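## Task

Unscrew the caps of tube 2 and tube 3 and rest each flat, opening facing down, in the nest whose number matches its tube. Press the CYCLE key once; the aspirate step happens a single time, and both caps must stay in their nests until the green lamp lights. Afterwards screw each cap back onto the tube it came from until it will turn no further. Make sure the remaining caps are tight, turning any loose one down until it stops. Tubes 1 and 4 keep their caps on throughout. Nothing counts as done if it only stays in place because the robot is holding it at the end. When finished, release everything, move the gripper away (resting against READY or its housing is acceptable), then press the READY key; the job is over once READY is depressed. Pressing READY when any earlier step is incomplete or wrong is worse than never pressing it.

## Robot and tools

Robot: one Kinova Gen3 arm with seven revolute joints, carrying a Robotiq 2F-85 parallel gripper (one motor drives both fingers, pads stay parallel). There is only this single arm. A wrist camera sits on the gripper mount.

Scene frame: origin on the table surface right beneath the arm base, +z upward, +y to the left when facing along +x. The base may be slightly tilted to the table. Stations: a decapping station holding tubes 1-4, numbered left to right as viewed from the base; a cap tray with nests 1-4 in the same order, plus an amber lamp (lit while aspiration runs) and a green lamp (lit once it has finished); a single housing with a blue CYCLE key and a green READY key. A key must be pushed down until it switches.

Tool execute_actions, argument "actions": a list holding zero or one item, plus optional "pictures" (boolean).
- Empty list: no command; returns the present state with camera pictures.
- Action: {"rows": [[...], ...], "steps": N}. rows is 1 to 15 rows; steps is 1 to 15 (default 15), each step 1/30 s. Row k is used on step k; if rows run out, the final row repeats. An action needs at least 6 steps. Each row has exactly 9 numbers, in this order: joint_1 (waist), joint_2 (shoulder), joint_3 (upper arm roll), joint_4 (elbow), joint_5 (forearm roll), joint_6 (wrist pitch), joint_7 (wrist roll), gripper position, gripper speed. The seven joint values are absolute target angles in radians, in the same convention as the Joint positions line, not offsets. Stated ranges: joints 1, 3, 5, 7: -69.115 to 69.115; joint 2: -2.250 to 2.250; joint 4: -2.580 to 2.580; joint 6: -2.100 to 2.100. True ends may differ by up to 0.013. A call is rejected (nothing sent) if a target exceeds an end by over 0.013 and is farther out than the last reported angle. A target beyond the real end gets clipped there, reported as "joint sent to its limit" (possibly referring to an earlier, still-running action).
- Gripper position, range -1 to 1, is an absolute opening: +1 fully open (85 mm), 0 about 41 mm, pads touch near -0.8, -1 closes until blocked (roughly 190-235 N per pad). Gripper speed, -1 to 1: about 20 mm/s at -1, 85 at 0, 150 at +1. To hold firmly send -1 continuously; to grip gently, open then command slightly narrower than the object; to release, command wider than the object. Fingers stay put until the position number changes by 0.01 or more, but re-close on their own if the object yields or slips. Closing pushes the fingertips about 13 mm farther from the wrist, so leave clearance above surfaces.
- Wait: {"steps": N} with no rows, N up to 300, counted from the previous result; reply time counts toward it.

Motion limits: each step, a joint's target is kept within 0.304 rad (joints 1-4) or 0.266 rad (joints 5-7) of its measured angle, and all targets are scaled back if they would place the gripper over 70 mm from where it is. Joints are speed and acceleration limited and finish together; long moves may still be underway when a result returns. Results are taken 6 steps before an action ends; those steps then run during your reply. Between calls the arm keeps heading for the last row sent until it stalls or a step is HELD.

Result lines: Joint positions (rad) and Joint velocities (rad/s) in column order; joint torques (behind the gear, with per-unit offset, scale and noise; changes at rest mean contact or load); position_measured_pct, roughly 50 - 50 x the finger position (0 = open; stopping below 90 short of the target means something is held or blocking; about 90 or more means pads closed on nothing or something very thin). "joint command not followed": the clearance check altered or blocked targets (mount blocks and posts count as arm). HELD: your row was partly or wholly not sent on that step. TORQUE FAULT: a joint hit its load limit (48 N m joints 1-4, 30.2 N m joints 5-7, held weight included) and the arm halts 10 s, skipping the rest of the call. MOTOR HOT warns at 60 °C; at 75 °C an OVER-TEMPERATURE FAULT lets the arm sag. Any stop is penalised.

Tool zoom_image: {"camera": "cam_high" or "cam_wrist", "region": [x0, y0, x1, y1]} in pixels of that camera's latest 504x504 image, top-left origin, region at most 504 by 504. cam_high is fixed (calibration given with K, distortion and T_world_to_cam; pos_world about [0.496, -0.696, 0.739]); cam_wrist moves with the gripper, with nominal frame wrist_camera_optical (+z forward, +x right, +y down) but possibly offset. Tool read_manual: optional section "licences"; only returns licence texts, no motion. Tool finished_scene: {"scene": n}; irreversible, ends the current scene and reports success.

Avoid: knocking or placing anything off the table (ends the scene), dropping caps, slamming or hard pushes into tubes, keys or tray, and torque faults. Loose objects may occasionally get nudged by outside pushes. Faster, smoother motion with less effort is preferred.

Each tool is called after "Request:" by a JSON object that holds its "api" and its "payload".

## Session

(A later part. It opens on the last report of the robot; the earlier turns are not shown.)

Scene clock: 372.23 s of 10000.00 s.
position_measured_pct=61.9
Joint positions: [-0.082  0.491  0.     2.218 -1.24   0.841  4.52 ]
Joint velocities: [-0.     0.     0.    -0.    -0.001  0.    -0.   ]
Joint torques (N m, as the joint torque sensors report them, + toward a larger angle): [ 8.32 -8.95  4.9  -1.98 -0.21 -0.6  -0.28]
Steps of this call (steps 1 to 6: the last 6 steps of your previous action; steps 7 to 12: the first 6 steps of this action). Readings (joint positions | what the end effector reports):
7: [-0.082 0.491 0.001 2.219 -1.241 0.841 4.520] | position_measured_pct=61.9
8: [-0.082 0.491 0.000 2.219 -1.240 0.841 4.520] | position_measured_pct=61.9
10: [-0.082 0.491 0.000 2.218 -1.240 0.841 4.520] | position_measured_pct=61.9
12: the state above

Request:
{"api": "execute_actions", "payload": {"actions": [{"rows": [[-0.0831,0.4927,0,2.2180,-1.2399,0.8407,4.49,-1,-0.5],[-0.0831,0.4927,0,2.2180,-1.2399,0.8407,4.46,-1,-0.5],[-0.0831,0.4927,0,2.2180,-1.2399,0.8407,4.43,-1,-0.5],[-0.0831,0.4927,0,2.2180,-1.2399,0.8407,4.40,-1,-0.5],[-0.0831,0.4927,0,2.2180,-1.2399,0.8407,4.37,-1,-0.5]], "steps": 15}]}}

Request:
{"api": "execute_actions", "payload": {"actions": [{"rows": [[-0.0831,0.4927,0,2.2180,-1.2399,0.8407,4.35,-1,-0.5],[-0.0831,0.4927,0,2.2180,-1.2399,0.8407,4.33,-1,-0.5],[-0.0831,0.4927,0,2.2180,-1.2399,0.8407,4.31,-1,-0.5]], "steps": 15}]}}

Scene clock: 372.97 s of 10000.00 s.
position_measured_pct=61.9
Joint positions: [-0.082  0.491  0.     2.218 -1.24   0.841  4.371]
Joint velocities: [ 0.001 -0.    -0.    -0.002  0.001 -0.001 -0.042]
Joint torques (N m, as the joint torque sensors report them, + toward a larger angle): [ 8.43 -8.88  4.86 -2.11 -0.35 -0.57 -0.26]
Steps of this call (steps 1 to 6: the last 6 steps of your previous action; steps 7 to 13: the robot went on to your last target; steps 14 to 22: the first 9 steps of this action). Readings (joint positions | what the end effector reports):
14: [-0.082 0.492 0.000 2.218 -1.240 0.841 4.518] | position_measured_pct=61.9
15: [-0.082 0.491 0.000 2.218 -1.240 0.841 4.509] | position_measured_pct=61.9
17: [-0.082 0.491 0.000 2.218 -1.240 0.841 4.465] | position_measured_pct=61.9
21: [-0.082 0.491 0.000 2.218 -1.240 0.841 4.375] | position_measured_pct=61.9
22: the state above

Scene clock: 373.47 s of 10000.00 s.
position_measured_pct=61.9
Joint positions: [-0.082  0.491  0.     2.218 -1.24   0.841  4.31 ]
Joint velocities: [-0.001 -0.     0.    -0.001  0.     0.     0.   ]
Joint torques (N m, as the joint torque sensors report them, + toward a larger angle): [ 8.47 -8.89  4.99 -2.09 -0.4  -0.57 -0.44]
Steps of this call (steps 1 to 6: the last 6 steps of your previous action; steps 7 to 15: the first 9 steps of this action). Readings (joint positions | what the end effector reports):
7: [-0.082 0.491 0.000 2.218 -1.240 0.841 4.369] | position_measured_pct=61.9
8: [-0.082 0.491 0.000 2.218 -1.240 0.841 4.360] | position_measured_pct=61.9
10: [-0.082 0.491 0.000 2.218 -1.240 0.841 4.327] | position_measured_pct=61.9
14: [-0.082 0.491 0.000 2.218 -1.240 0.841 4.310] | position_measured_pct=61.9
15: the state above

Request:
{"api": "execute_actions", "payload": {"actions": [{"rows": [[-0.0831,0.4927,0,2.2180,-1.2399,0.8407,4.29,-1,-0.5],[-0.0831,0.4927,0,2.2180,-1.2399,0.8407,4.27,-1,-0.5]], "steps": 14}]}}

Scene clock: 373.93 s of 10000.00 s.
position_measured_pct=61.9
Joint positions: [-0.083  0.491  0.     2.218 -1.237  0.841  4.273]
Joint velocities: [-0.001 -0.001  0.001 -0.002 -0.001 -0.001 -0.001]
Joint torques (N m, as the joint torque sensors report them, + toward a larger angle): [ 9.27 -8.3   4.89 -1.52 -1.38 -0.21 -1.62]
Steps of this call (steps 1 to 6: the last 6 steps of your previous action; steps 7 to 14: the first 8 steps of this action). Readings (joint positions | what the end effector reports):
7: [-0.082 0.491 0.000 2.218 -1.240 0.841 4.309] | position_measured_pct=61.9
8: [-0.082 0.491 0.000 2.218 -1.240 0.841 4.300] | position_measured_pct=61.9
10: [-0.082 0.491 0.000 2.218 -1.238 0.841 4.276] | position_measured_pct=61.9
14: the state above

Request:
{"api": "execute_actions", "payload": {"actions": [{"rows": [[-0.0831,0.4927,0,2.2180,-1.2399,0.8407,4.255,-1,-0.5]], "steps": 12}]}}

Scene clock: 374.33 s of 10000.00 s.
position_measured_pct=61.9
Joint positions: [-0.083  0.49  -0.     2.217 -1.236  0.84   4.259]
Joint velocities: [-0.    -0.001  0.001  0.001 -0.001 -0.001 -0.002]
Joint torques (N m, as the joint torque sensors report them, + toward a larger angle): [ 9.23 -8.06  5.41 -1.18 -1.8  -0.02 -2.39]
Steps of this call (steps 1 to 6: the last 6 steps of your previous action; steps 7 to 12: the first 6 steps of this action). Readings (joint positions | what the end effector reports):
7: [-0.083 0.491 0.000 2.218 -1.237 0.840 4.271] | position_measured_pct=61.9
8: [-0.083 0.491 0.000 2.218 -1.237 0.840 4.265] | position_measured_pct=61.9
10: [-0.083 0.491 -0.000 2.217 -1.236 0.840 4.259] | position_measured_pct=61.9
12: the state above

Request:
{"api": "execute_actions", "payload": {"actions": [{"rows": [[-0.0831,0.4927,0,2.2180,-1.2399,0.8407,4.28,-1,-0.5],[-0.0831,0.4927,0,2.2180,-1.2399,0.8407,4.297,-1,-0.5],[-0.0831,0.4927,0,2.2180,-1.2399,0.8407,4.297,-1,-0.5],[-0.0831,0.4927,0,2.2180,-1.2399,0.8407,4.297,-1,-0.5],[-0.0831,0.4927,0,2.2180,-1.2399,0.8407,4.297,-1,-0.5],[-0.0831,0.4927,0,2.2180,-1.2399,0.8407,4.297,-0.05,-0.3]], "steps": 15}]}}

Request:
{"api": "execute_actions", "payload": {"actions": [{"steps": 6}]}}

Scene clock: 374.90 s of 10000.00 s.
position_measured_pct=57.9
Joint positions: [-0.083  0.493 -0.     2.218 -1.241  0.84   4.297]
Joint velocities: [-0.001  0.003  0.    -0.006  0.015  0.004  0.011]
Joint torques (N m, as the joint torque sensors report them, + toward a larger angle): [  9.76 -11.03   5.71  -1.5   -0.11   0.22  -0.41]
Steps of this call (steps 1 to 6: the last 6 steps of your previous action; steps 7 to 8: the robot went on to your last target; steps 9 to 17: the first 9 steps of this action). Readings (joint positions | what the end effector reports):
9: [-0.083 0.490 -0.000 2.217 -1.236 0.840 4.261] | position_measured_pct=61.9
10: [-0.083 0.490 0.000 2.217 -1.237 0.840 4.269] | position_measured_pct=61.9
12: [-0.083 0.491 0.000 2.218 -1.239 0.841 4.293] | position_measured_pct=61.9
16: [-0.083 0.493 -0.000 2.218 -1.241 0.840 4.296] | position_measured_pct=59.9
17: the state above

Scene clock: 375.10 s of 10000.00 s.
position_measured_pct=52.8
Joint positions: [-0.083  0.493  0.     2.218 -1.24   0.841  4.297]
Joint velocities: [-0.001 -0.001  0.     0.    -0.     0.001  0.   ]
Joint torques (N m, as the joint torque sensors report them, + toward a larger angle): [ 9.02 -9.85  5.19 -1.68 -0.26 -0.34 -0.34]
Kept back: nothing.
Steps of this call (steps 1 to 6: the last 6 steps of your previous action). Readings (joint positions | what the end effector reports):
1: [-0.083 0.493 -0.000 2.218 -1.240 0.840 4.297] | position_measured_pct=56.0
2: [-0.083 0.493 -0.000 2.218 -1.240 0.841 4.297] | position_measured_pct=54.4
4: [-0.083 0.493 -0.000 2.218 -1.240 0.841 4.297] | position_measured_pct=53.2
6: the state above

Request:
{"api": "execute_actions", "payload": {"actions": [{"rows": [[-0.0766,0.4871,0,2.2159,-1.2289,0.8464,4.297,-0.05,-0.3],[-0.0668,0.4786,0,2.2127,-1.2125,0.8548,4.297,-0.05,-0.3],[-0.0537,0.4673,0,2.2085,-1.1906,0.8661,4.297,-0.05,-0.3],[-0.0406,0.4560,0,2.2043,-1.1687,0.8774,4.30,-0.05,-0.3],[-0.0275,0.4448,0,2.2001,-1.1467,0.8887,4.32,-0.05,-0.3],[-0.0177,0.4363,0,2.1969,-1.1303,0.8972,4.345,-0.05,-0.3],[-0.0107,0.4451,0,2.1930,-1.1285,0.8979,4.37,-0.05,-0.3],[0.0032,0.4626,0,2.1851,-1.1250,0.8992,4.395,-0.05,-0.3],[0.0242,0.4890,0,2.1732,-1.1196,0.9011,4.42,-0.05,-0.3],[0.0479,0.5188,0,2.1598,-1.1136,0.9034,4.445,-0.05,-0.3],[0.0716,0.5486,0,2.1463,-1.1075,0.9056,4.47,-0.05,-0.3],[0.0954,0.5785,0,2.1329,-1.1015,0.9078,4.495,-0.05,-0.3],[0.1191,0.6083,0,2.1195,-1.0954,0.9100,4.52,-0.05,-0.3],[0.1390,0.6370,0,2.0990,-1.0856,0.9129,4.545,-0.05,-0.3],[0.1583,0.6656,0,2.0776,-1.0752,0.9158,4.57,-0.05,-0.3]], "steps": 15}]}}

Request:
{"api": "execute_actions", "payload": {"actions": [{"rows": [[0.1776,0.6942,0,2.0563,-1.0649,0.9188,4.595,-0.05,-0.3],[0.1969,0.7228,0,2.0349,-1.0546,0.9217,4.615,-0.05,-0.3],[0.2140,0.7480,0,2.0160,-1.0455,0.9243,4.632,-0.05,-0.3],[0.2265,0.7665,0,2.0022,-1.0388,0.9262,4.643,-0.05,-0.3],[0.2356,0.7800,0,1.9921,-1.0339,0.9276,4.649,-0.05,-0.3],[0.2356,0.7800,0,1.9921,-1.0339,0.9276,4.649,-0.05,-0.3],[0.2314,0.7838,0,1.9938,-1.0410,0.9235,4.655,-0.05,-0.3],[0.2272,0.7877,0,1.9956,-1.0480,0.9195,4.661,-0.05,-0.3],[0.2229,0.7915,0,1.9973,-1.0551,0.9154,4.667,-0.05,-0.3],[0.2187,0.7954,0,1.9991,-1.0622,0.9113,4.673,-0.05,-0.3]], "steps": 15}]}}

Request:
{"api": "execute_actions", "payload": {"actions": [{"steps": 14}], "pictures": true}}

Scene clock: 379.97 s of 10000.00 s.
position_measured_pct=52.4
Joint positions: [-0.009  0.447 -0.001  2.192 -1.131  0.897  4.362]
Joint velocities: [ 0.341  0.166 -0.008 -0.175  0.185  0.093  0.703]
Joint torques (N m, as the joint torque sensors report them, + toward a larger angle): [ 9.59 -6.49  6.14 -3.42 -0.11 -0.88 -0.32]
Steps of this call (steps 1 to 15: the robot went on to your last target; steps 16 to 137: nothing new was sent; steps 138 to 146: the first 9 steps of this action). Readings (joint positions | what the end effector reports):
138: [-0.082 0.492 -0.000 2.218 -1.239 0.841 4.297] | position_measured_pct=52.4
139: [-0.076 0.487 -0.001 2.216 -1.232 0.845 4.297] | position_measured_pct=52.4
141: [-0.059 0.472 -0.001 2.211 -1.206 0.859 4.297] | position_measured_pct=52.4
145: [-0.020 0.444 0.000 2.197 -1.139 0.893 4.337] | position_measured_pct=52.4
146: the state above

Scene clock: 380.47 s of 10000.00 s.
position_measured_pct=52.4
Joint positions: [ 0.223  0.772  0.002  1.998 -1.042  0.922  4.652]
Joint velocities: [ 0.013  0.283  0.013 -0.092 -0.09  -0.08   0.301]
Joint torques (N m, as the joint torque sensors report them, + toward a larger angle): [  8.04 -12.41   3.87  -2.08  -0.37   0.47  -0.38]
Steps of this call (steps 1 to 6: the last 6 steps of your previous action; steps 7 to 15: the first 9 steps of this action). Readings (joint positions | what the end effector reports):
7: [0.108 0.595 -0.000 2.120 -1.096 0.910 4.508] | position_measured_pct=52.4
8: [0.128 0.623 -0.000 2.102 -1.087 0.912 4.532] | position_measured_pct=52.4
10: [0.166 0.678 -0.000 2.064 -1.069 0.917 4.578] | position_measured_pct=52.4
14: [0.220 0.761 0.002 2.004 -1.041 0.924 4.641] | position_measured_pct=52.4
15: the state above

Scene clock: 380.93 s of 10000.00 s.
position_measured_pct=52.4
Joint positions: [ 0.219  0.795  0.     1.999 -1.062  0.911  4.673]
Joint velocities: [-0.     0.003  0.     0.001 -0.    -0.     0.   ]
Joint torques (N m, as the joint torque sensors report them, + toward a larger angle): [ 11.55 -11.38   5.9   -3.04  -0.32  -0.24  -0.32]
Kept back: nothing.
Steps of this call (steps 1 to 6: the last 6 steps of your previous action; steps 7 to 14: the robot went on to your last target). Readings (joint positions | what the end effector reports):
1: [0.221 0.780 0.002 1.998 -1.047 0.918 4.661] | position_measured_pct=52.4
2: [0.216 0.785 0.002 1.999 -1.056 0.914 4.668] | position_measured_pct=52.4
4: [0.217 0.790 -0.001 2.000 -1.062 0.912 4.673] | position_measured_pct=52.4
8: [0.218 0.794 0.000 1.999 -1.062 0.911 4.673] | position_measured_pct=52.4
14: the state above

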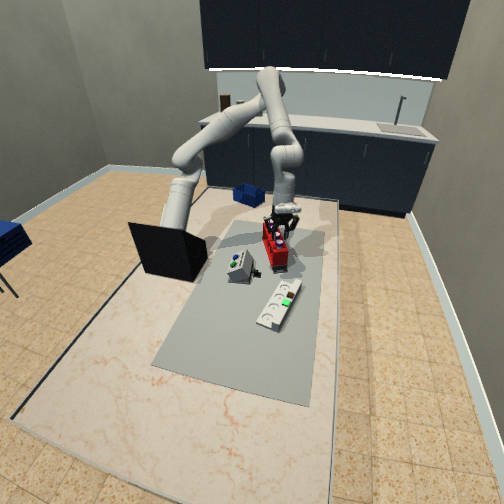

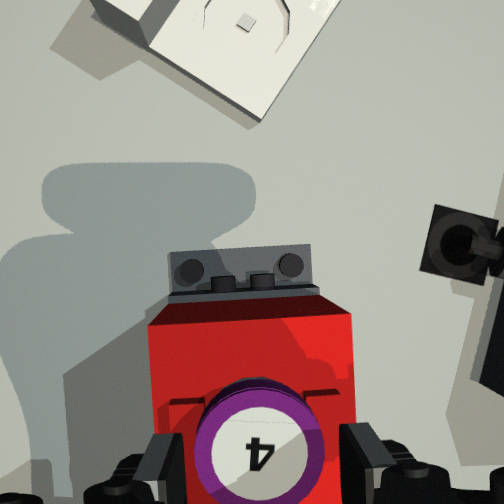

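Request:
{"api": "zoom_image", "payload": {"camera": "cam_wrist", "region": [160, 370, 370, 504]}}

Region (160, 370, 370, 504) of cam_wrist's 504x504 image, scaled by 2.400; it fills the top 322 rows of this view, and the rest is white.

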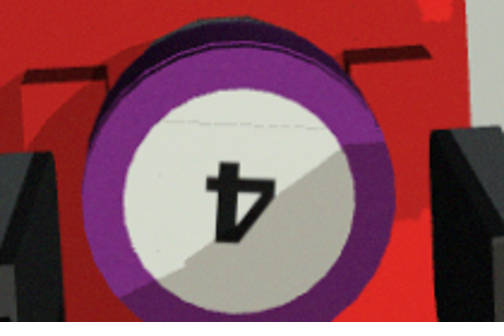

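Request:
{"api": "zoom_image", "payload": {"camera": "cam_wrist", "region": [200, 394, 320, 504]}}

Region (200, 394, 320, 504) of cam_wrist's 504x504 image, scaled by 4.200; it fills the top 462 rows of this view, and the rest is white.

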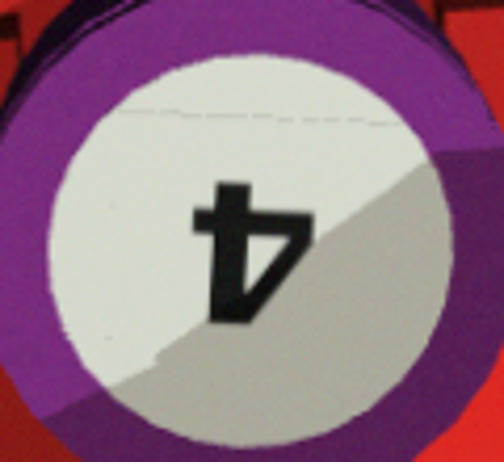

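Request:
{"api": "execute_actions", "payload": {"actions": [{"rows": [[0.2206,0.7981,0,1.9965,-1.0608,0.9119,4.673,-0.05,-0.3]], "steps": 15}]}}

Request:
{"api": "execute_actions", "payload": {"actions": [{"steps": 8}], "pictures": true}}

Request:
{"api": "zoom_image", "payload": {"camera": "cam_wrist", "region": [200, 394, 320, 504]}}

Scene clock: 385.40 s of 10000.00 s.
position_measured_pct=52.4
Joint positions: [ 0.221  0.798 -0.     1.997 -1.061  0.912  4.673]
Joint velocities: [ 0.001  0.     0.     0.001  0.    -0.     0.   ]
Joint torques (N m, as the joint torque sensors report them, + toward a larger angle): [ 11.55 -11.37   6.09  -3.1   -0.23  -0.31  -0.24]
Steps of this call (steps 1 to 30: the robot went on to your last target; steps 31 to 125: nothing new was sent; steps 126 to 134: the first 9 steps of this action). Readings (joint positions | what the end effector reports):
126: [0.219 0.796 -0.000 1.998 -1.062 0.912 4.673] | position_measured_pct=52.4
127: [0.220 0.798 -0.000 1.997 -1.061 0.912 4.673] | position_measured_pct=52.4
129: [0.220 0.798 0.000 1.997 -1.061 0.912 4.673] | position_measured_pct=52.4
133: [0.221 0.798 -0.000 1.997 -1.061 0.912 4.673] | position_measured_pct=52.4
134: the state above

Scene clock: 385.67 s of 10000.00 s.
position_measured_pct=52.4
Joint positions: [ 0.221  0.798 -0.     1.996 -1.061  0.912  4.673]
Joint velocities: [ 0. -0.  0.  0. -0. -0.  0.]
Joint torques (N m, as the joint torque sensors report them, + toward a larger angle): [ 11.75 -11.37   5.95  -3.05  -0.34  -0.24  -0.29]
Kept back: nothing.
Steps of this call (steps 1 to 6: the last 6 steps of your previous action; steps 7 to 8: the robot went on to your last target). Readings (joint positions | what the end effector reports):
1: [0.221 0.798 0.000 1.997 -1.061 0.912 4.673] | position_measured_pct=52.4
2: [0.221 0.798 0.000 1.997 -1.061 0.912 4.673] | position_measured_pct=52.4
4: [0.221 0.798 0.000 1.996 -1.061 0.912 4.673] | position_measured_pct=52.4
8: the state above

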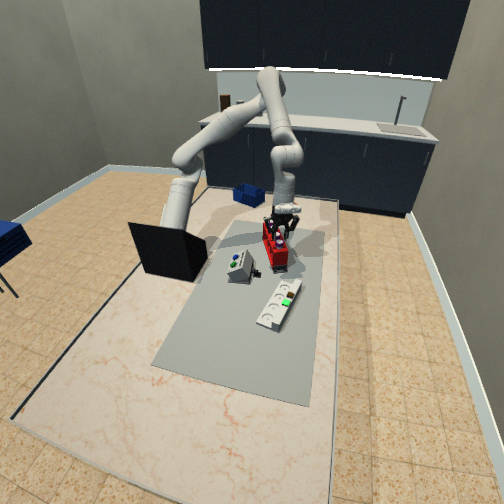

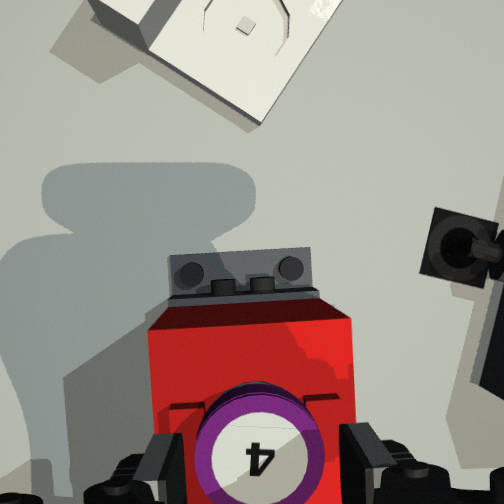

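Region (200, 394, 320, 504) of cam_wrist's 504x504 image, scaled by 4.200; it fills the top 462 rows of this view, and the rest is white.

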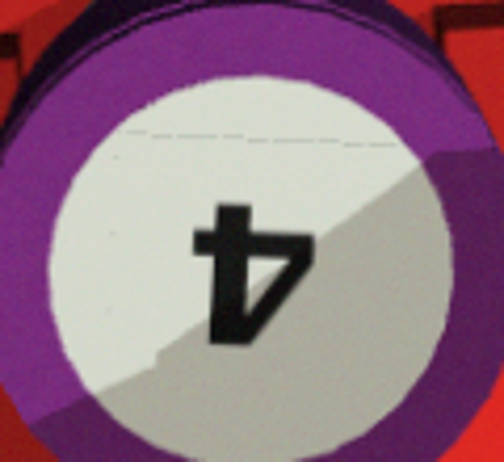

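Request:
{"api": "execute_actions", "payload": {"actions": [{"rows": [[0.2169,0.8016,0,1.9977,-1.0672,0.9087,4.678,-0.05,-0.3],[0.2132,0.8050,0,1.9990,-1.0736,0.9055,4.683,-0.05,-0.3],[0.2095,0.8085,0,2.0002,-1.0800,0.9023,4.689,-0.05,-0.3],[0.2058,0.8120,0,2.0014,-1.0864,0.8991,4.694,-0.05,-0.3],[0.2021,0.8154,0,2.0027,-1.0929,0.8958,4.699,-0.05,-0.3],[0.1984,0.8189,0,2.0039,-1.0993,0.8926,4.704,-0.05,-0.3],[0.1947,0.8224,0,2.0051,-1.1057,0.8894,4.710,-0.05,-0.3],[0.1910,0.8258,0,2.0064,-1.1121,0.8862,4.715,-0.05,-0.3],[0.1873,0.8293,0,2.0076,-1.1185,0.8830,4.720,-0.05,-0.3]], "steps": 15}]}}

Request:
{"api": "execute_actions", "payload": {"actions": [{"steps": 6}]}}

Scene clock: 386.47 s of 10000.00 s.
position_measured_pct=52.4
Joint positions: [ 0.192  0.825  0.     2.006 -1.11   0.887  4.713]
Joint velocities: [-0.108  0.103  0.     0.037 -0.191 -0.094  0.154]
Joint torques (N m, as the joint torque sensors report them, + toward a larger angle): [ 12.05 -11.51   6.06  -2.56  -0.25  -0.32  -0.56]
Steps of this call (steps 1 to 15: the robot went on to your last target; steps 16 to 24: the first 9 steps of this action). Readings (joint positions | what the end effector reports):
16: [0.219 0.799 0.000 1.997 -1.062 0.911 4.674] | position_measured_pct=52.4
17: [0.216 0.802 0.001 1.997 -1.066 0.909 4.677] | position_measured_pct=52.4
19: [0.210 0.808 0.000 2.000 -1.078 0.903 4.687] | position_measured_pct=52.4
23: [0.196 0.821 0.000 2.005 -1.103 0.891 4.708] | position_measured_pct=52.4
24: the state above

Scene clock: 386.67 s of 10000.00 s.
position_measured_pct=52.4
Joint positions: [ 0.188  0.829 -0.     2.008 -1.118  0.883  4.72 ]
Joint velocities: [-0.005  0.004  0.     0.002 -0.    -0.     0.   ]
Joint torques (N m, as the joint torque sensors report them, + toward a larger angle): [ 11.78 -11.66   6.04  -2.88  -0.31  -0.3   -0.28]
Kept back: nothing.
Steps of this call (steps 1 to 6: the last 6 steps of your previous action). Readings (joint positions | what the end effector reports):
1: [0.189 0.827 -0.000 2.007 -1.115 0.885 4.718] | position_measured_pct=52.4
2: [0.189 0.828 -0.001 2.007 -1.118 0.884 4.719] | position_measured_pct=52.4
4: [0.188 0.828 -0.000 2.008 -1.118 0.883 4.720] | position_measured_pct=52.4
6: the state above

No contact. Closing the grip.

Request:
{"api": "execute_actions", "payload": {"actions": [{"rows": [[0.1873,0.8293,0,2.0076,-1.1185,0.8830,4.720,-1,-0.5]], "steps": 15}]}}

Request:
{"api": "execute_actions", "payload": {"actions": [{"rows": [[0.1880,0.8287,0,2.0074,-1.1173,0.8836,4.720,-1,-0.5]], "steps": 12}]}}

Scene clock: 387.13 s of 10000.00 s.
position_measured_pct=60.7
Joint positions: [ 0.188  0.828  0.     2.008 -1.118  0.884  4.72 ]
Joint velocities: [ 0.006 -0.006  0.002  0.001  0.003  0.003  0.001]
Joint torques (N m, as the joint torque sensors report them, + toward a larger angle): [ 10.95 -10.22   5.79  -2.73  -0.29  -0.6   -0.32]
Steps of this call (steps 1 to 5: the robot went on to your last target; steps 6 to 14: the first 9 steps of this action). Readings (joint positions | what the end effector reports):
6: [0.187 0.829 -0.000 2.008 -1.118 0.883 4.720] | position_measured_pct=52.4
7: [0.187 0.829 -0.000 2.008 -1.119 0.883 4.720] | position_measured_pct=52.8
9: [0.187 0.829 -0.000 2.007 -1.119 0.883 4.720] | position_measured_pct=55.6
13: [0.188 0.828 0.000 2.008 -1.119 0.884 4.720] | position_measured_pct=59.9
14: the state above

Scene clock: 387.53 s of 10000.00 s.
position_measured_pct=61.9
Joint positions: [ 0.189  0.828  0.     2.007 -1.118  0.884  4.72 ]
Joint velocities: [-0.     0.001 -0.    -0.001 -0.001  0.001 -0.001]
Joint torques (N m, as the joint torque sensors report them, + toward a larger angle): [ 11.28 -10.92   5.81  -2.82  -0.14  -0.5   -0.32]
Steps of this call (steps 1 to 6: the last 6 steps of your previous action; steps 7 to 12: the first 6 steps of this action). Readings (joint positions | what the end effector reports):
7: [0.189 0.828 0.000 2.008 -1.118 0.884 4.720] | position_measured_pct=61.9
8: [0.189 0.828 0.000 2.008 -1.118 0.884 4.720] | position_measured_pct=61.9
10: [0.189 0.828 0.000 2.007 -1.118 0.884 4.720] | position_measured_pct=61.9
12: the state above

Request:
{"api": "execute_actions", "payload": {"actions": [{"rows": [[0.1880,0.8287,0,2.0074,-1.1173,0.8836,4.69,-1,-0.5],[0.1880,0.8287,0,2.0074,-1.1173,0.8836,4.66,-1,-0.5],[0.1880,0.8287,0,2.0074,-1.1173,0.8836,4.63,-1,-0.5],[0.1880,0.8287,0,2.0074,-1.1173,0.8836,4.60,-1,-0.5],[0.1880,0.8287,0,2.0074,-1.1173,0.8836,4.57,-1,-0.5],[0.1880,0.8287,0,2.0074,-1.1173,0.8836,4.54,-1,-0.5]], "steps": 15}]}}

Request:
{"api": "execute_actions", "payload": {"actions": [{"rows": [[0.1880,0.8287,0,2.0074,-1.1173,0.8836,4.52,-1,-0.5],[0.1880,0.8287,0,2.0074,-1.1173,0.8836,4.50,-1,-0.5],[0.1880,0.8287,0,2.0074,-1.1173,0.8836,4.48,-1,-0.5]], "steps": 15}]}}

Scene clock: 388.13 s of 10000.00 s.
position_measured_pct=61.9
Joint positions: [ 0.189  0.828  0.     2.008 -1.117  0.884  4.545]
Joint velocities: [ 0.    -0.001  0.     0.002  0.001 -0.    -0.242]
Joint torques (N m, as the joint torque sensors report them, + toward a larger angle): [ 11.22 -10.82   5.81  -2.75  -0.25  -0.52  -0.31]
Steps of this call (steps 1 to 6: the last 6 steps of your previous action; steps 7 to 9: the robot went on to your last target; steps 10 to 18: the first 9 steps of this action). Readings (joint positions | what the end effector reports):
10: [0.189 0.828 0.000 2.007 -1.118 0.884 4.719] | position_measured_pct=61.9
11: [0.189 0.828 0.000 2.007 -1.117 0.884 4.709] | position_measured_pct=61.9
13: [0.189 0.828 0.000 2.007 -1.117 0.884 4.665] | position_measured_pct=61.9
17: [0.189 0.828 0.000 2.007 -1.117 0.884 4.558] | position_measured_pct=61.9
18: the state above

Scene clock: 388.63 s of 10000.00 s.
position_measured_pct=61.9
Joint positions: [ 0.188  0.828 -0.     2.007 -1.116  0.884  4.482]
Joint velocities: [-0.001  0.     0.001  0.001  0.    -0.001  0.   ]
Joint torques (N m, as the joint torque sensors report them, + toward a larger angle): [ 11.69 -10.57   5.86  -2.36  -0.92  -0.4   -1.32]
Steps of this call (steps 1 to 6: the last 6 steps of your previous action; steps 7 to 15: the first 9 steps of this action). Readings (joint positions | what the end effector reports):
7: [0.189 0.828 0.000 2.008 -1.117 0.884 4.539] | position_measured_pct=61.9
8: [0.189 0.828 0.000 2.008 -1.117 0.884 4.530] | position_measured_pct=61.9
10: [0.189 0.828 0.000 2.008 -1.117 0.884 4.497] | position_measured_pct=61.9
14: [0.188 0.828 -0.000 2.007 -1.116 0.884 4.482] | position_measured_pct=61.9
15: the state above

Request:
{"api": "execute_actions", "payload": {"actions": [{"rows": [[0.1880,0.8287,0,2.0074,-1.1173,0.8836,4.462,-1,-0.5]], "steps": 12}]}}

Scene clock: 389.03 s of 10000.00 s.
position_measured_pct=61.9
Joint positions: [ 0.188  0.827 -0.     2.007 -1.114  0.883  4.466]
Joint velocities: [-0.001  0.     0.    -0.002 -0.    -0.001 -0.001]
Joint torques (N m, as the joint torque sensors report them, + toward a larger angle): [ 11.95 -10.34   6.06  -1.89  -1.49  -0.17  -1.93]
Steps of this call (steps 1 to 6: the last 6 steps of your previous action; steps 7 to 12: the first 6 steps of this action). Readings (joint positions | what the end effector reports):
7: [0.188 0.827 0.000 2.007 -1.116 0.884 4.481] | position_measured_pct=61.9
8: [0.188 0.827 0.000 2.007 -1.115 0.884 4.473] | position_measured_pct=61.9
10: [0.188 0.827 -0.000 2.007 -1.115 0.883 4.466] | position_measured_pct=61.9
12: the state above

Request:
{"api": "execute_actions", "payload": {"actions": [{"rows": [[0.1880,0.8287,0,2.0074,-1.1173,0.8836,4.445,-1,-0.5]], "steps": 12}]}}

Scene clock: 389.47 s of 10000.00 s.
position_measured_pct=61.9
Joint positions: [ 0.188  0.827 -0.     2.006 -1.114  0.883  4.449]
Joint velocities: [ 0.     0.001  0.    -0.001 -0.    -0.    -0.   ]
Joint torques (N m, as the joint torque sensors report them, + toward a larger angle): [12.33 -9.93  6.15 -1.78 -1.79 -0.15 -2.25]
Steps of this call (steps 1 to 6: the last 6 steps of your previous action; step 7: the robot went on to your last target; steps 8 to 13: the first 6 steps of this action). Readings (joint positions | what the end effector reports):
8: [0.188 0.827 -0.000 2.007 -1.114 0.883 4.464] | position_measured_pct=61.9
9: [0.188 0.827 -0.000 2.007 -1.114 0.883 4.457] | position_measured_pct=61.9
11: [0.188 0.827 -0.000 2.006 -1.114 0.883 4.450] | position_measured_pct=61.9
13: the state above

Request:
{"api": "execute_actions", "payload": {"actions": [{"rows": [[0.1880,0.8287,0,2.0074,-1.1173,0.8836,4.468,-1,-0.5],[0.1880,0.8287,0,2.0074,-1.1173,0.8836,4.488,-1,-0.5],[0.1880,0.8287,0,2.0074,-1.1173,0.8836,4.488,-1,-0.5],[0.1880,0.8287,0,2.0074,-1.1173,0.8836,4.488,-1,-0.5],[0.1880,0.8287,0,2.0074,-1.1173,0.8836,4.488,-1,-0.5],[0.1880,0.8287,0,2.0074,-1.1173,0.8836,4.488,-0.05,-0.3]], "steps": 15}]}}

Request:
{"api": "execute_actions", "payload": {"actions": [{"steps": 6}]}}

Scene clock: 391.87 s of 10000.00 s.
position_measured_pct=57.9
Joint positions: [ 0.188  0.829 -0.     2.008 -1.118  0.883  4.487]
Joint velocities: [-0.002  0.001 -0.     0.     0.019  0.004  0.016]
Joint torques (N m, as the joint torque sensors report them, + toward a larger angle): [ 12.27 -12.45   6.32  -2.69   0.03  -0.14  -0.31]
Steps of this call (steps 1 to 6: the last 6 steps of your previous action; steps 7 to 15: the robot went on to your last target; steps 16 to 63: nothing new was sent; steps 64 to 72: the first 9 steps of this action). Readings (joint positions | what the end effector reports):
64: [0.188 0.827 -0.000 2.006 -1.114 0.883 4.451] | position_measured_pct=61.9
65: [0.188 0.827 -0.000 2.007 -1.114 0.883 4.459] | position_measured_pct=61.9
67: [0.188 0.827 0.000 2.007 -1.116 0.884 4.483] | position_measured_pct=61.9
71: [0.188 0.829 -0.000 2.008 -1.118 0.884 4.487] | position_measured_pct=59.9
72: the state above

Scene clock: 392.07 s of 10000.00 s.
position_measured_pct=52.8
Joint positions: [ 0.188  0.829  0.     2.007 -1.117  0.884  4.488]
Joint velocities: [-0.     0.    -0.    -0.001  0.     0.     0.   ]
Joint torques (N m, as the joint torque sensors report them, + toward a larger angle): [ 11.83 -11.61   5.95  -2.55  -0.28  -0.28  -0.34]
Kept back: nothing.
Steps of this call (steps 1 to 6: the last 6 steps of your previous action). Readings (joint positions | what the end effector reports):
1: [0.188 0.829 -0.000 2.008 -1.118 0.884 4.488] | position_measured_pct=56.3
2: [0.188 0.829 -0.000 2.008 -1.117 0.884 4.488] | position_measured_pct=54.4
4: [0.188 0.829 -0.000 2.007 -1.117 0.884 4.488] | position_measured_pct=53.2
6: the state above

Request:
{"api": "execute_actions", "payload": {"actions": [{"rows": [[0.1938,0.8233,0,2.0053,-1.1074,0.8888,4.488,-0.05,-0.3],[0.2025,0.8152,0,2.0022,-1.0925,0.8967,4.488,-0.05,-0.3],[0.2141,0.8044,0,1.9980,-1.0726,0.9072,4.488,-0.05,-0.3],[0.2257,0.7937,0,1.9938,-1.0528,0.9177,4.488,-0.05,-0.3],[0.2373,0.7829,0,1.9896,-1.0329,0.9281,4.50,-0.05,-0.3],[0.2460,0.7748,0,1.9865,-1.0180,0.9360,4.52,-0.05,-0.3],[0.2538,0.7894,0,1.9720,-1.0120,0.9384,4.544,-0.05,-0.3],[0.2675,0.8150,0,1.9467,-1.0016,0.9425,4.568,-1,-0.3],[0.2832,0.8443,0,1.9178,-0.9897,0.9472,4.592,-1,-0.3],[0.2998,0.8753,0,1.8871,-0.9770,0.9522,4.616,-1,-0.3],[0.3165,0.9064,0,1.8563,-0.9643,0.9572,4.640,-1,-0.3],[0.3312,0.9338,0,1.8292,-0.9531,0.9616,4.664,-1,-0.3],[0.3439,0.9576,0,1.8057,-0.9434,0.9654,4.688,-1,-0.3],[0.3608,0.9684,0,1.8234,-0.9470,0.9525,4.712,-1,-0.3],[0.3863,0.9845,0,1.8500,-0.9523,0.9332,4.736,-1,-0.3]], "steps": 15}]}}

Request:
{"api": "execute_actions", "payload": {"actions": [{"rows": [[0.4145,1.0025,0,1.8796,-0.9583,0.9118,4.760,-1,-0.3],[0.4427,1.0205,0,1.9091,-0.9643,0.8904,4.784,-1,-0.3],[0.4667,1.0357,0,1.9342,-0.9693,0.8721,4.808,-1,-0.3],[0.4851,1.0474,0,1.9534,-0.9732,0.8582,4.832,-1,-0.3],[0.4925,1.0463,0,1.9761,-0.9855,0.8475,4.856,-1,-0.3],[0.5036,1.0447,0,2.0101,-1.0039,0.8314,4.880,-1,-0.3],[0.5159,1.0429,0,2.0479,-1.0244,0.8135,4.904,-1,-0.3],[0.5282,1.0411,0,2.0857,-1.0448,0.7956,4.928,-1,-0.3],[0.5405,1.0393,0,2.1235,-1.0653,0.7777,4.952,-1,-0.3],[0.5528,1.0374,0,2.1614,-1.0857,0.7598,4.976,-1,-0.3],[0.5651,1.0356,0,2.1992,-1.1062,0.7419,5.000,-1,-0.3],[0.5774,1.0338,0,2.2370,-1.1267,0.7240,5.024,-1,-0.3],[0.5885,1.0322,0,2.2710,-1.1451,0.7078,5.048,-1,-0.3],[0.5984,1.0307,0,2.3013,-1.1614,0.6935,5.075,-1,-0.3],[0.6045,1.0298,0,2.3202,-1.1717,0.6846,5.100,-1,-0.3]], "steps": 15}]}}

Request:
{"api": "execute_actions", "payload": {"actions": [{"rows": [[0.6082,1.0293,0,2.3315,-1.1778,0.6792,5.123,-1,-0.3],[0.6014,1.0381,0,2.3336,-1.1979,0.6773,5.139,-1,-0.3],[0.5946,1.0468,0,2.3356,-1.2180,0.6754,5.154,-1,-0.3],[0.5878,1.0556,0,2.3377,-1.2381,0.6735,5.170,-1,-0.3],[0.5809,1.0643,0,2.3397,-1.2582,0.6715,5.185,-1,-0.3],[0.5741,1.0731,0,2.3418,-1.2783,0.6696,5.201,-1,-0.3],[0.5673,1.0818,0,2.3438,-1.2984,0.6677,5.216,-1,-0.3]], "steps": 15}]}}

Request:
{"api": "execute_actions", "payload": {"actions": [{"steps": 10}], "pictures": true}}

Scene clock: 401.13 s of 10000.00 s.
position_measured_pct=53.2
Joint positions: [ 0.254  0.785 -0.     1.972 -1.014  0.938  4.537]
Joint velocities: [ 0.253  0.182 -0.014 -0.396  0.232  0.11   0.536]
Joint torques (N m, as the joint torque sensors report them, + toward a larger angle): [12.09 -8.62  6.24 -4.59 -0.43 -1.02 -0.43]
Steps of this call (steps 1 to 15: the robot went on to your last target; steps 16 to 263: nothing new was sent; steps 264 to 272: the first 9 steps of this action). Readings (joint positions | what the end effector reports):
264: [0.189 0.827 -0.000 2.007 -1.116 0.884 4.488] | position_measured_pct=52.4
265: [0.194 0.823 -0.001 2.006 -1.110 0.888 4.488] | position_measured_pct=52.4
267: [0.210 0.809 -0.001 2.001 -1.085 0.901 4.488] | position_measured_pct=52.4
271: [0.246 0.781 0.000 1.983 -1.023 0.934 4.518] | position_measured_pct=52.4
272: the state above

Scene clock: 401.63 s of 10000.00 s.
position_measured_pct=85.3
Joint positions: [ 0.474  1.025  0.001  1.927 -0.978  0.86   4.841]
Joint velocities: [ 0.369  0.087 -0.005  1.014 -0.257 -0.44   0.588]
Joint torques (N m, as the joint torque sensors report them, + toward a larger angle): [ 11.09 -12.68   5.1   -2.02  -0.09   0.14  -0.27]
Steps of this call (steps 1 to 6: the last 6 steps of your previous action; steps 7 to 15: the first 9 steps of this action). Readings (joint positions | what the end effector reports):
7: [0.344 0.930 -0.001 1.838 -0.958 0.955 4.677] | position_measured_pct=67.1
8: [0.367 0.952 -0.002 1.830 -0.957 0.951 4.703] | position_measured_pct=69.4
10: [0.404 0.986 0.001 1.829 -0.957 0.933 4.746] | position_measured_pct=73.8
14: [0.461 1.022 0.001 1.896 -0.970 0.874 4.821] | position_measured_pct=83.3
15: the state above

Scene clock: 402.13 s of 10000.00 s.
position_measured_pct=91.7
Joint positions: [ 0.568  1.077  0.     2.341 -1.286  0.669  5.206]
Joint velocities: [-0.089  0.125 -0.024  0.068 -0.423 -0.05   0.347]
Joint torques (N m, as the joint torque sensors report them, + toward a larger angle): [ 10.81 -13.5    5.6   -2.43  -0.55  -0.49  -0.17]
Steps of this call (steps 1 to 6: the last 6 steps of your previous action; steps 7 to 15: the first 9 steps of this action). Readings (joint positions | what the end effector reports):
7: [0.560 1.033 0.000 2.185 -1.097 0.746 5.000] | position_measured_pct=91.7
8: [0.572 1.033 0.001 2.220 -1.117 0.730 5.029] | position_measured_pct=91.7
10: [0.585 1.034 0.001 2.280 -1.162 0.702 5.089] | position_measured_pct=91.7
14: [0.574 1.071 0.001 2.338 -1.268 0.672 5.191] | position_measured_pct=91.7
15: the state above

Scene clock: 402.47 s of 10000.00 s.
position_measured_pct=91.7
Joint positions: [ 0.567  1.081 -0.     2.344 -1.298  0.668  5.216]
Joint velocities: [-0.001  0.002 -0.    -0.    -0.    -0.    -0.   ]
Joint torques (N m, as the joint torque sensors report them, + toward a larger angle): [  8.34 -10.36   4.2   -1.09  -0.3   -0.29  -0.38]
Kept back: nothing.
Steps of this call (steps 1 to 6: the last 6 steps of your previous action; steps 7 to 10: the robot went on to your last target). Readings (joint positions | what the end effector reports):
1: [0.567 1.079 -0.001 2.343 -1.295 0.668 5.214] | position_measured_pct=91.7
2: [0.568 1.079 -0.000 2.343 -1.298 0.668 5.216] | position_measured_pct=91.7
4: [0.568 1.080 -0.000 2.343 -1.298 0.668 5.216] | position_measured_pct=91.7
8: [0.568 1.081 -0.000 2.344 -1.298 0.668 5.216] | position_measured_pct=91.7
10: the state above

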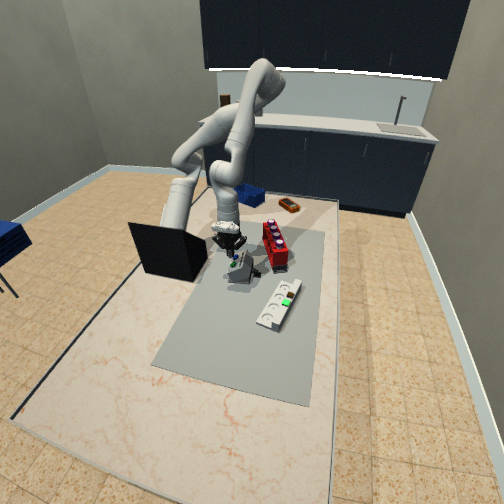

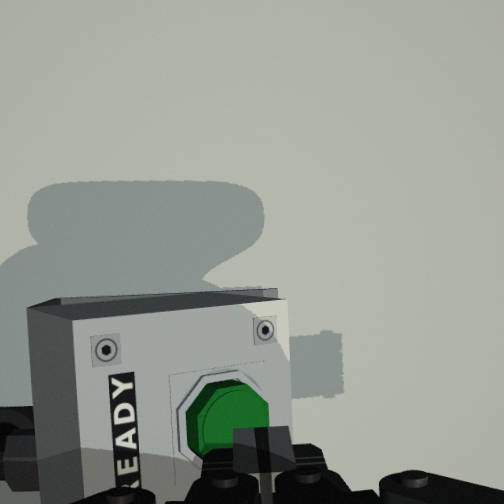

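Request:
{"api": "zoom_image", "payload": {"camera": "cam_wrist", "region": [150, 340, 350, 504]}}

Request:
{"api": "zoom_image", "payload": {"camera": "cam_high", "region": [190, 190, 330, 340]}}

Region (150, 340, 350, 504) of cam_wrist's 504x504 image, scaled by 2.520; it fills the top 413 rows of this view, and the rest is white.

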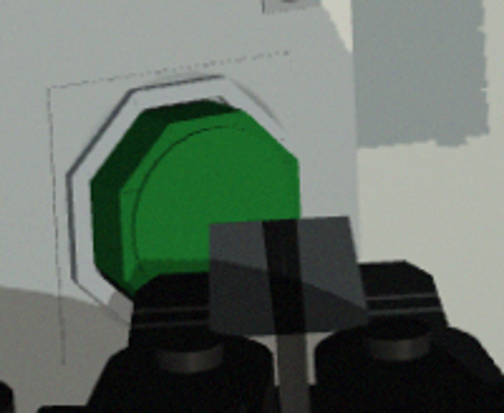

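Region (190, 190, 330, 340) of cam_high's 504x504 image, scaled by 3.360, with more detail than that image has; it fills the left 470 columns of this view, and the rest is white.

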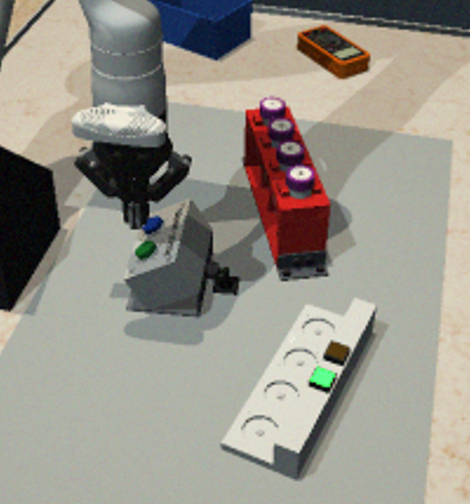

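Request:
{"api": "execute_actions", "payload": {"actions": [{"rows": [[0.5601,1.0919,0,2.3441,-1.3187,0.6678,5.234,-1,-0.3],[0.5529,1.1019,0,2.3445,-1.3391,0.6680,5.252,-1,-0.3],[0.5457,1.1120,0,2.3448,-1.3594,0.6681,5.270,-1,-0.3],[0.5386,1.1221,0,2.3452,-1.3798,0.6683,5.288,-1,-0.3],[0.5314,1.1322,0,2.3455,-1.4001,0.6684,5.306,-1,-0.3],[0.5242,1.1422,0,2.3459,-1.4205,0.6686,5.324,-1,-0.3],[0.5170,1.1523,0,2.3462,-1.4408,0.6687,5.342,-1,-0.3]], "steps": 15}]}}

Request:
{"api": "execute_actions", "payload": {"actions": [{"steps": 10}], "pictures": true}}

Scene clock: 406.13 s of 10000.00 s.
position_measured_pct=91.7
Joint positions: [ 0.52   1.148 -0.     2.346 -1.434  0.669  5.336]
Joint velocities: [-0.05   0.074 -0.008  0.005 -0.282  0.001  0.252]
Joint torques (N m, as the joint torque sensors report them, + toward a larger angle): [ 10.12 -13.31   4.74  -0.44  -0.68  -0.33  -0.18]
Steps of this call (steps 1 to 30: the robot went on to your last target; steps 31 to 101: nothing new was sent; steps 102 to 110: the first 9 steps of this action). Readings (joint positions | what the end effector reports):
102: [0.566 1.083 0.000 2.344 -1.300 0.668 5.217] | position_measured_pct=91.7
103: [0.561 1.090 0.001 2.344 -1.309 0.668 5.225] | position_measured_pct=91.7
105: [0.549 1.107 0.000 2.345 -1.343 0.668 5.255] | position_measured_pct=91.7
109: [0.524 1.143 -0.000 2.346 -1.421 0.669 5.324] | position_measured_pct=91.7
110: the state above

Scene clock: 406.47 s of 10000.00 s.
position_measured_pct=91.7
Joint positions: [ 0.517  1.152 -0.     2.346 -1.441  0.669  5.342]
Joint velocities: [-0.003  0.003  0.     0.     0.    -0.    -0.001]
Joint torques (N m, as the joint torque sensors report them, + toward a larger angle): [  8.76 -10.43   4.24  -0.27  -0.29  -0.29  -0.31]
Kept back: nothing.
Steps of this call (steps 1 to 6: the last 6 steps of your previous action; steps 7 to 10: the robot went on to your last target). Readings (joint positions | what the end effector reports):
1: [0.520 1.149 -0.001 2.346 -1.439 0.669 5.341] | position_measured_pct=91.7
2: [0.519 1.149 -0.000 2.346 -1.441 0.669 5.342] | position_measured_pct=91.7
4: [0.518 1.150 -0.000 2.346 -1.441 0.669 5.342] | position_measured_pct=91.7
8: [0.517 1.152 -0.000 2.346 -1.441 0.669 5.342] | position_measured_pct=91.7
10: the state above

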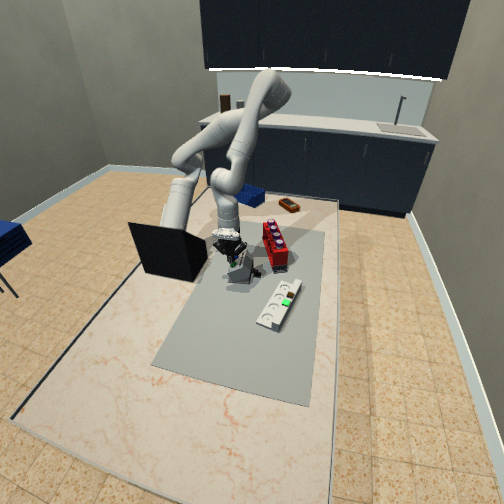

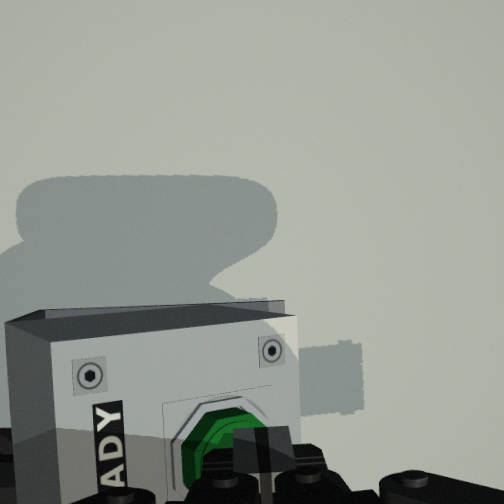

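Request:
{"api": "zoom_image", "payload": {"camera": "cam_high", "region": [205, 225, 275, 295]}}

Request:
{"api": "zoom_image", "payload": {"camera": "cam_wrist", "region": [150, 372, 330, 504]}}

Region (205, 225, 275, 295) of cam_high's 504x504 image, scaled by 7.200, with more detail than that image has.

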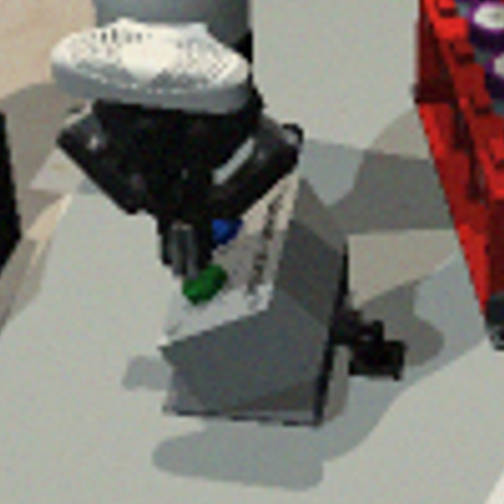

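Region (150, 372, 330, 504) of cam_wrist's 504x504 image, scaled by 2.800; it fills the top 370 rows of this view, and the rest is white.

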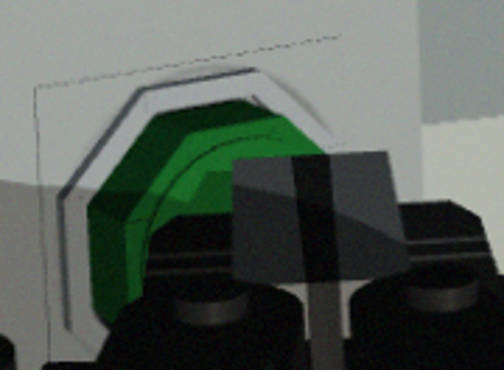

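Request:
{"api": "execute_actions", "payload": {"actions": [{"rows": [[0.5147,1.1550,0,2.3464,-1.4467,0.6693,5.347,-1,-0.3],[0.5124,1.1577,0,2.3466,-1.4525,0.6698,5.352,-1,-0.3],[0.5101,1.1604,0,2.3468,-1.4584,0.6704,5.356,-1,-0.3],[0.5078,1.1631,0,2.3470,-1.4642,0.6709,5.361,-1,-0.3],[0.5056,1.1658,0,2.3473,-1.4701,0.6715,5.366,-1,-0.3],[0.5033,1.1685,0,2.3475,-1.4759,0.6720,5.371,-1,-0.3],[0.5010,1.1712,0,2.3477,-1.4818,0.6726,5.375,-1,-0.3],[0.4987,1.1739,0,2.3479,-1.4876,0.6731,5.380,-1,-0.3],[0.4964,1.1766,0,2.3481,-1.4935,0.6737,5.385,-1,-0.3]], "steps": 15}]}}

Request:
{"api": "execute_actions", "payload": {"actions": [{"steps": 6}]}}

Scene clock: 407.77 s of 10000.00 s.
position_measured_pct=91.7
Joint positions: [ 0.499  1.173  0.     2.348 -1.486  0.673  5.379]
Joint velocities: [-0.06   0.07   0.012  0.014 -0.166  0.013  0.146]
Joint torques (N m, as the joint torque sensors report them, + toward a larger angle): [  8.43 -10.63   3.84  -0.23  -0.57  -0.34  -0.13]
Steps of this call (steps 1 to 15: the robot went on to your last target; steps 16 to 30: nothing new was sent; steps 31 to 39: the first 9 steps of this action). Readings (joint positions | what the end effector reports):
31: [0.516 1.153 0.000 2.346 -1.442 0.669 5.343] | position_measured_pct=91.7
32: [0.514 1.156 0.000 2.346 -1.446 0.669 5.346] | position_measured_pct=91.7
34: [0.510 1.160 0.000 2.347 -1.457 0.670 5.355] | position_measured_pct=91.7
38: [0.501 1.171 0.000 2.348 -1.480 0.672 5.374] | position_measured_pct=91.7
39: the state above

Scene clock: 407.97 s of 10000.00 s.
position_measured_pct=91.7
Joint positions: [ 0.498  1.175  0.001  2.349 -1.493  0.674  5.385]
Joint velocities: [-0.002  0.001 -0.    -0.002 -0.002  0.001 -0.   ]
Joint torques (N m, as the joint torque sensors report them, + toward a larger angle): [ 8.22 -9.86  3.6  -0.71 -0.4  -0.32 -0.32]
Kept back: nothing.
Steps of this call (steps 1 to 6: the last 6 steps of your previous action). Readings (joint positions | what the end effector reports):
1: [0.498 1.175 0.000 2.348 -1.491 0.673 5.383] | position_measured_pct=91.7
2: [0.498 1.175 0.001 2.349 -1.492 0.673 5.385] | position_measured_pct=91.7
4: [0.498 1.175 0.001 2.349 -1.493 0.674 5.385] | position_measured_pct=91.7
6: the state above

Request:
{"api": "execute_actions", "payload": {"actions": [{"rows": [[0.4949,1.1775,0,2.3477,-1.4954,0.6742,5.387,-1,-0.3],[0.4934,1.1783,0,2.3472,-1.4973,0.6748,5.389,-1,-0.3],[0.4920,1.1792,0,2.3467,-1.4992,0.6753,5.391,-1,-0.3],[0.4905,1.1800,0,2.3463,-1.5011,0.6758,5.393,-1,-0.3],[0.4890,1.1809,0,2.3458,-1.5031,0.6764,5.395,-1,-0.3],[0.4875,1.1818,0,2.3453,-1.5050,0.6769,5.397,-1,-0.3]], "steps": 14}]}}

Scene clock: 408.60 s of 10000.00 s.
position_measured_pct=91.7
Joint positions: [ 0.49   1.18   0.001  2.347 -1.502  0.676  5.395]
Joint velocities: [ 0.001 -0.001 -0.     0.001 -0.     0.     0.   ]
Joint torques (N m, as the joint torque sensors report them, + toward a larger angle): no reading
Kept back: nothing.
The task's run ended inside this call: 9 steps that you had sent did not run.
Steps of this call (steps 1 to 14: the robot went on to your last target; steps 15 to 19: the first 5 steps of this action). Readings (joint positions | what the end effector reports):
15: [0.497 1.176 0.001 2.349 -1.493 0.674 5.385] | position_measured_pct=91.7
16: [0.495 1.176 0.001 2.349 -1.495 0.674 5.387] | position_measured_pct=91.7
18: [0.493 1.178 0.001 2.348 -1.498 0.675 5.391] | position_measured_pct=91.7
19: [0.491 1.179 0.001 2.347 -1.500 0.676 5.393] | position_measured_pct=91.7
The task's run has ended: the event that ends the task has happened.

READY switched and the task's run has ended. Finishing scene 2.

Request:
{"api": "finished_scene", "payload": {"scene": 2}}

The scene is finished: the task was done.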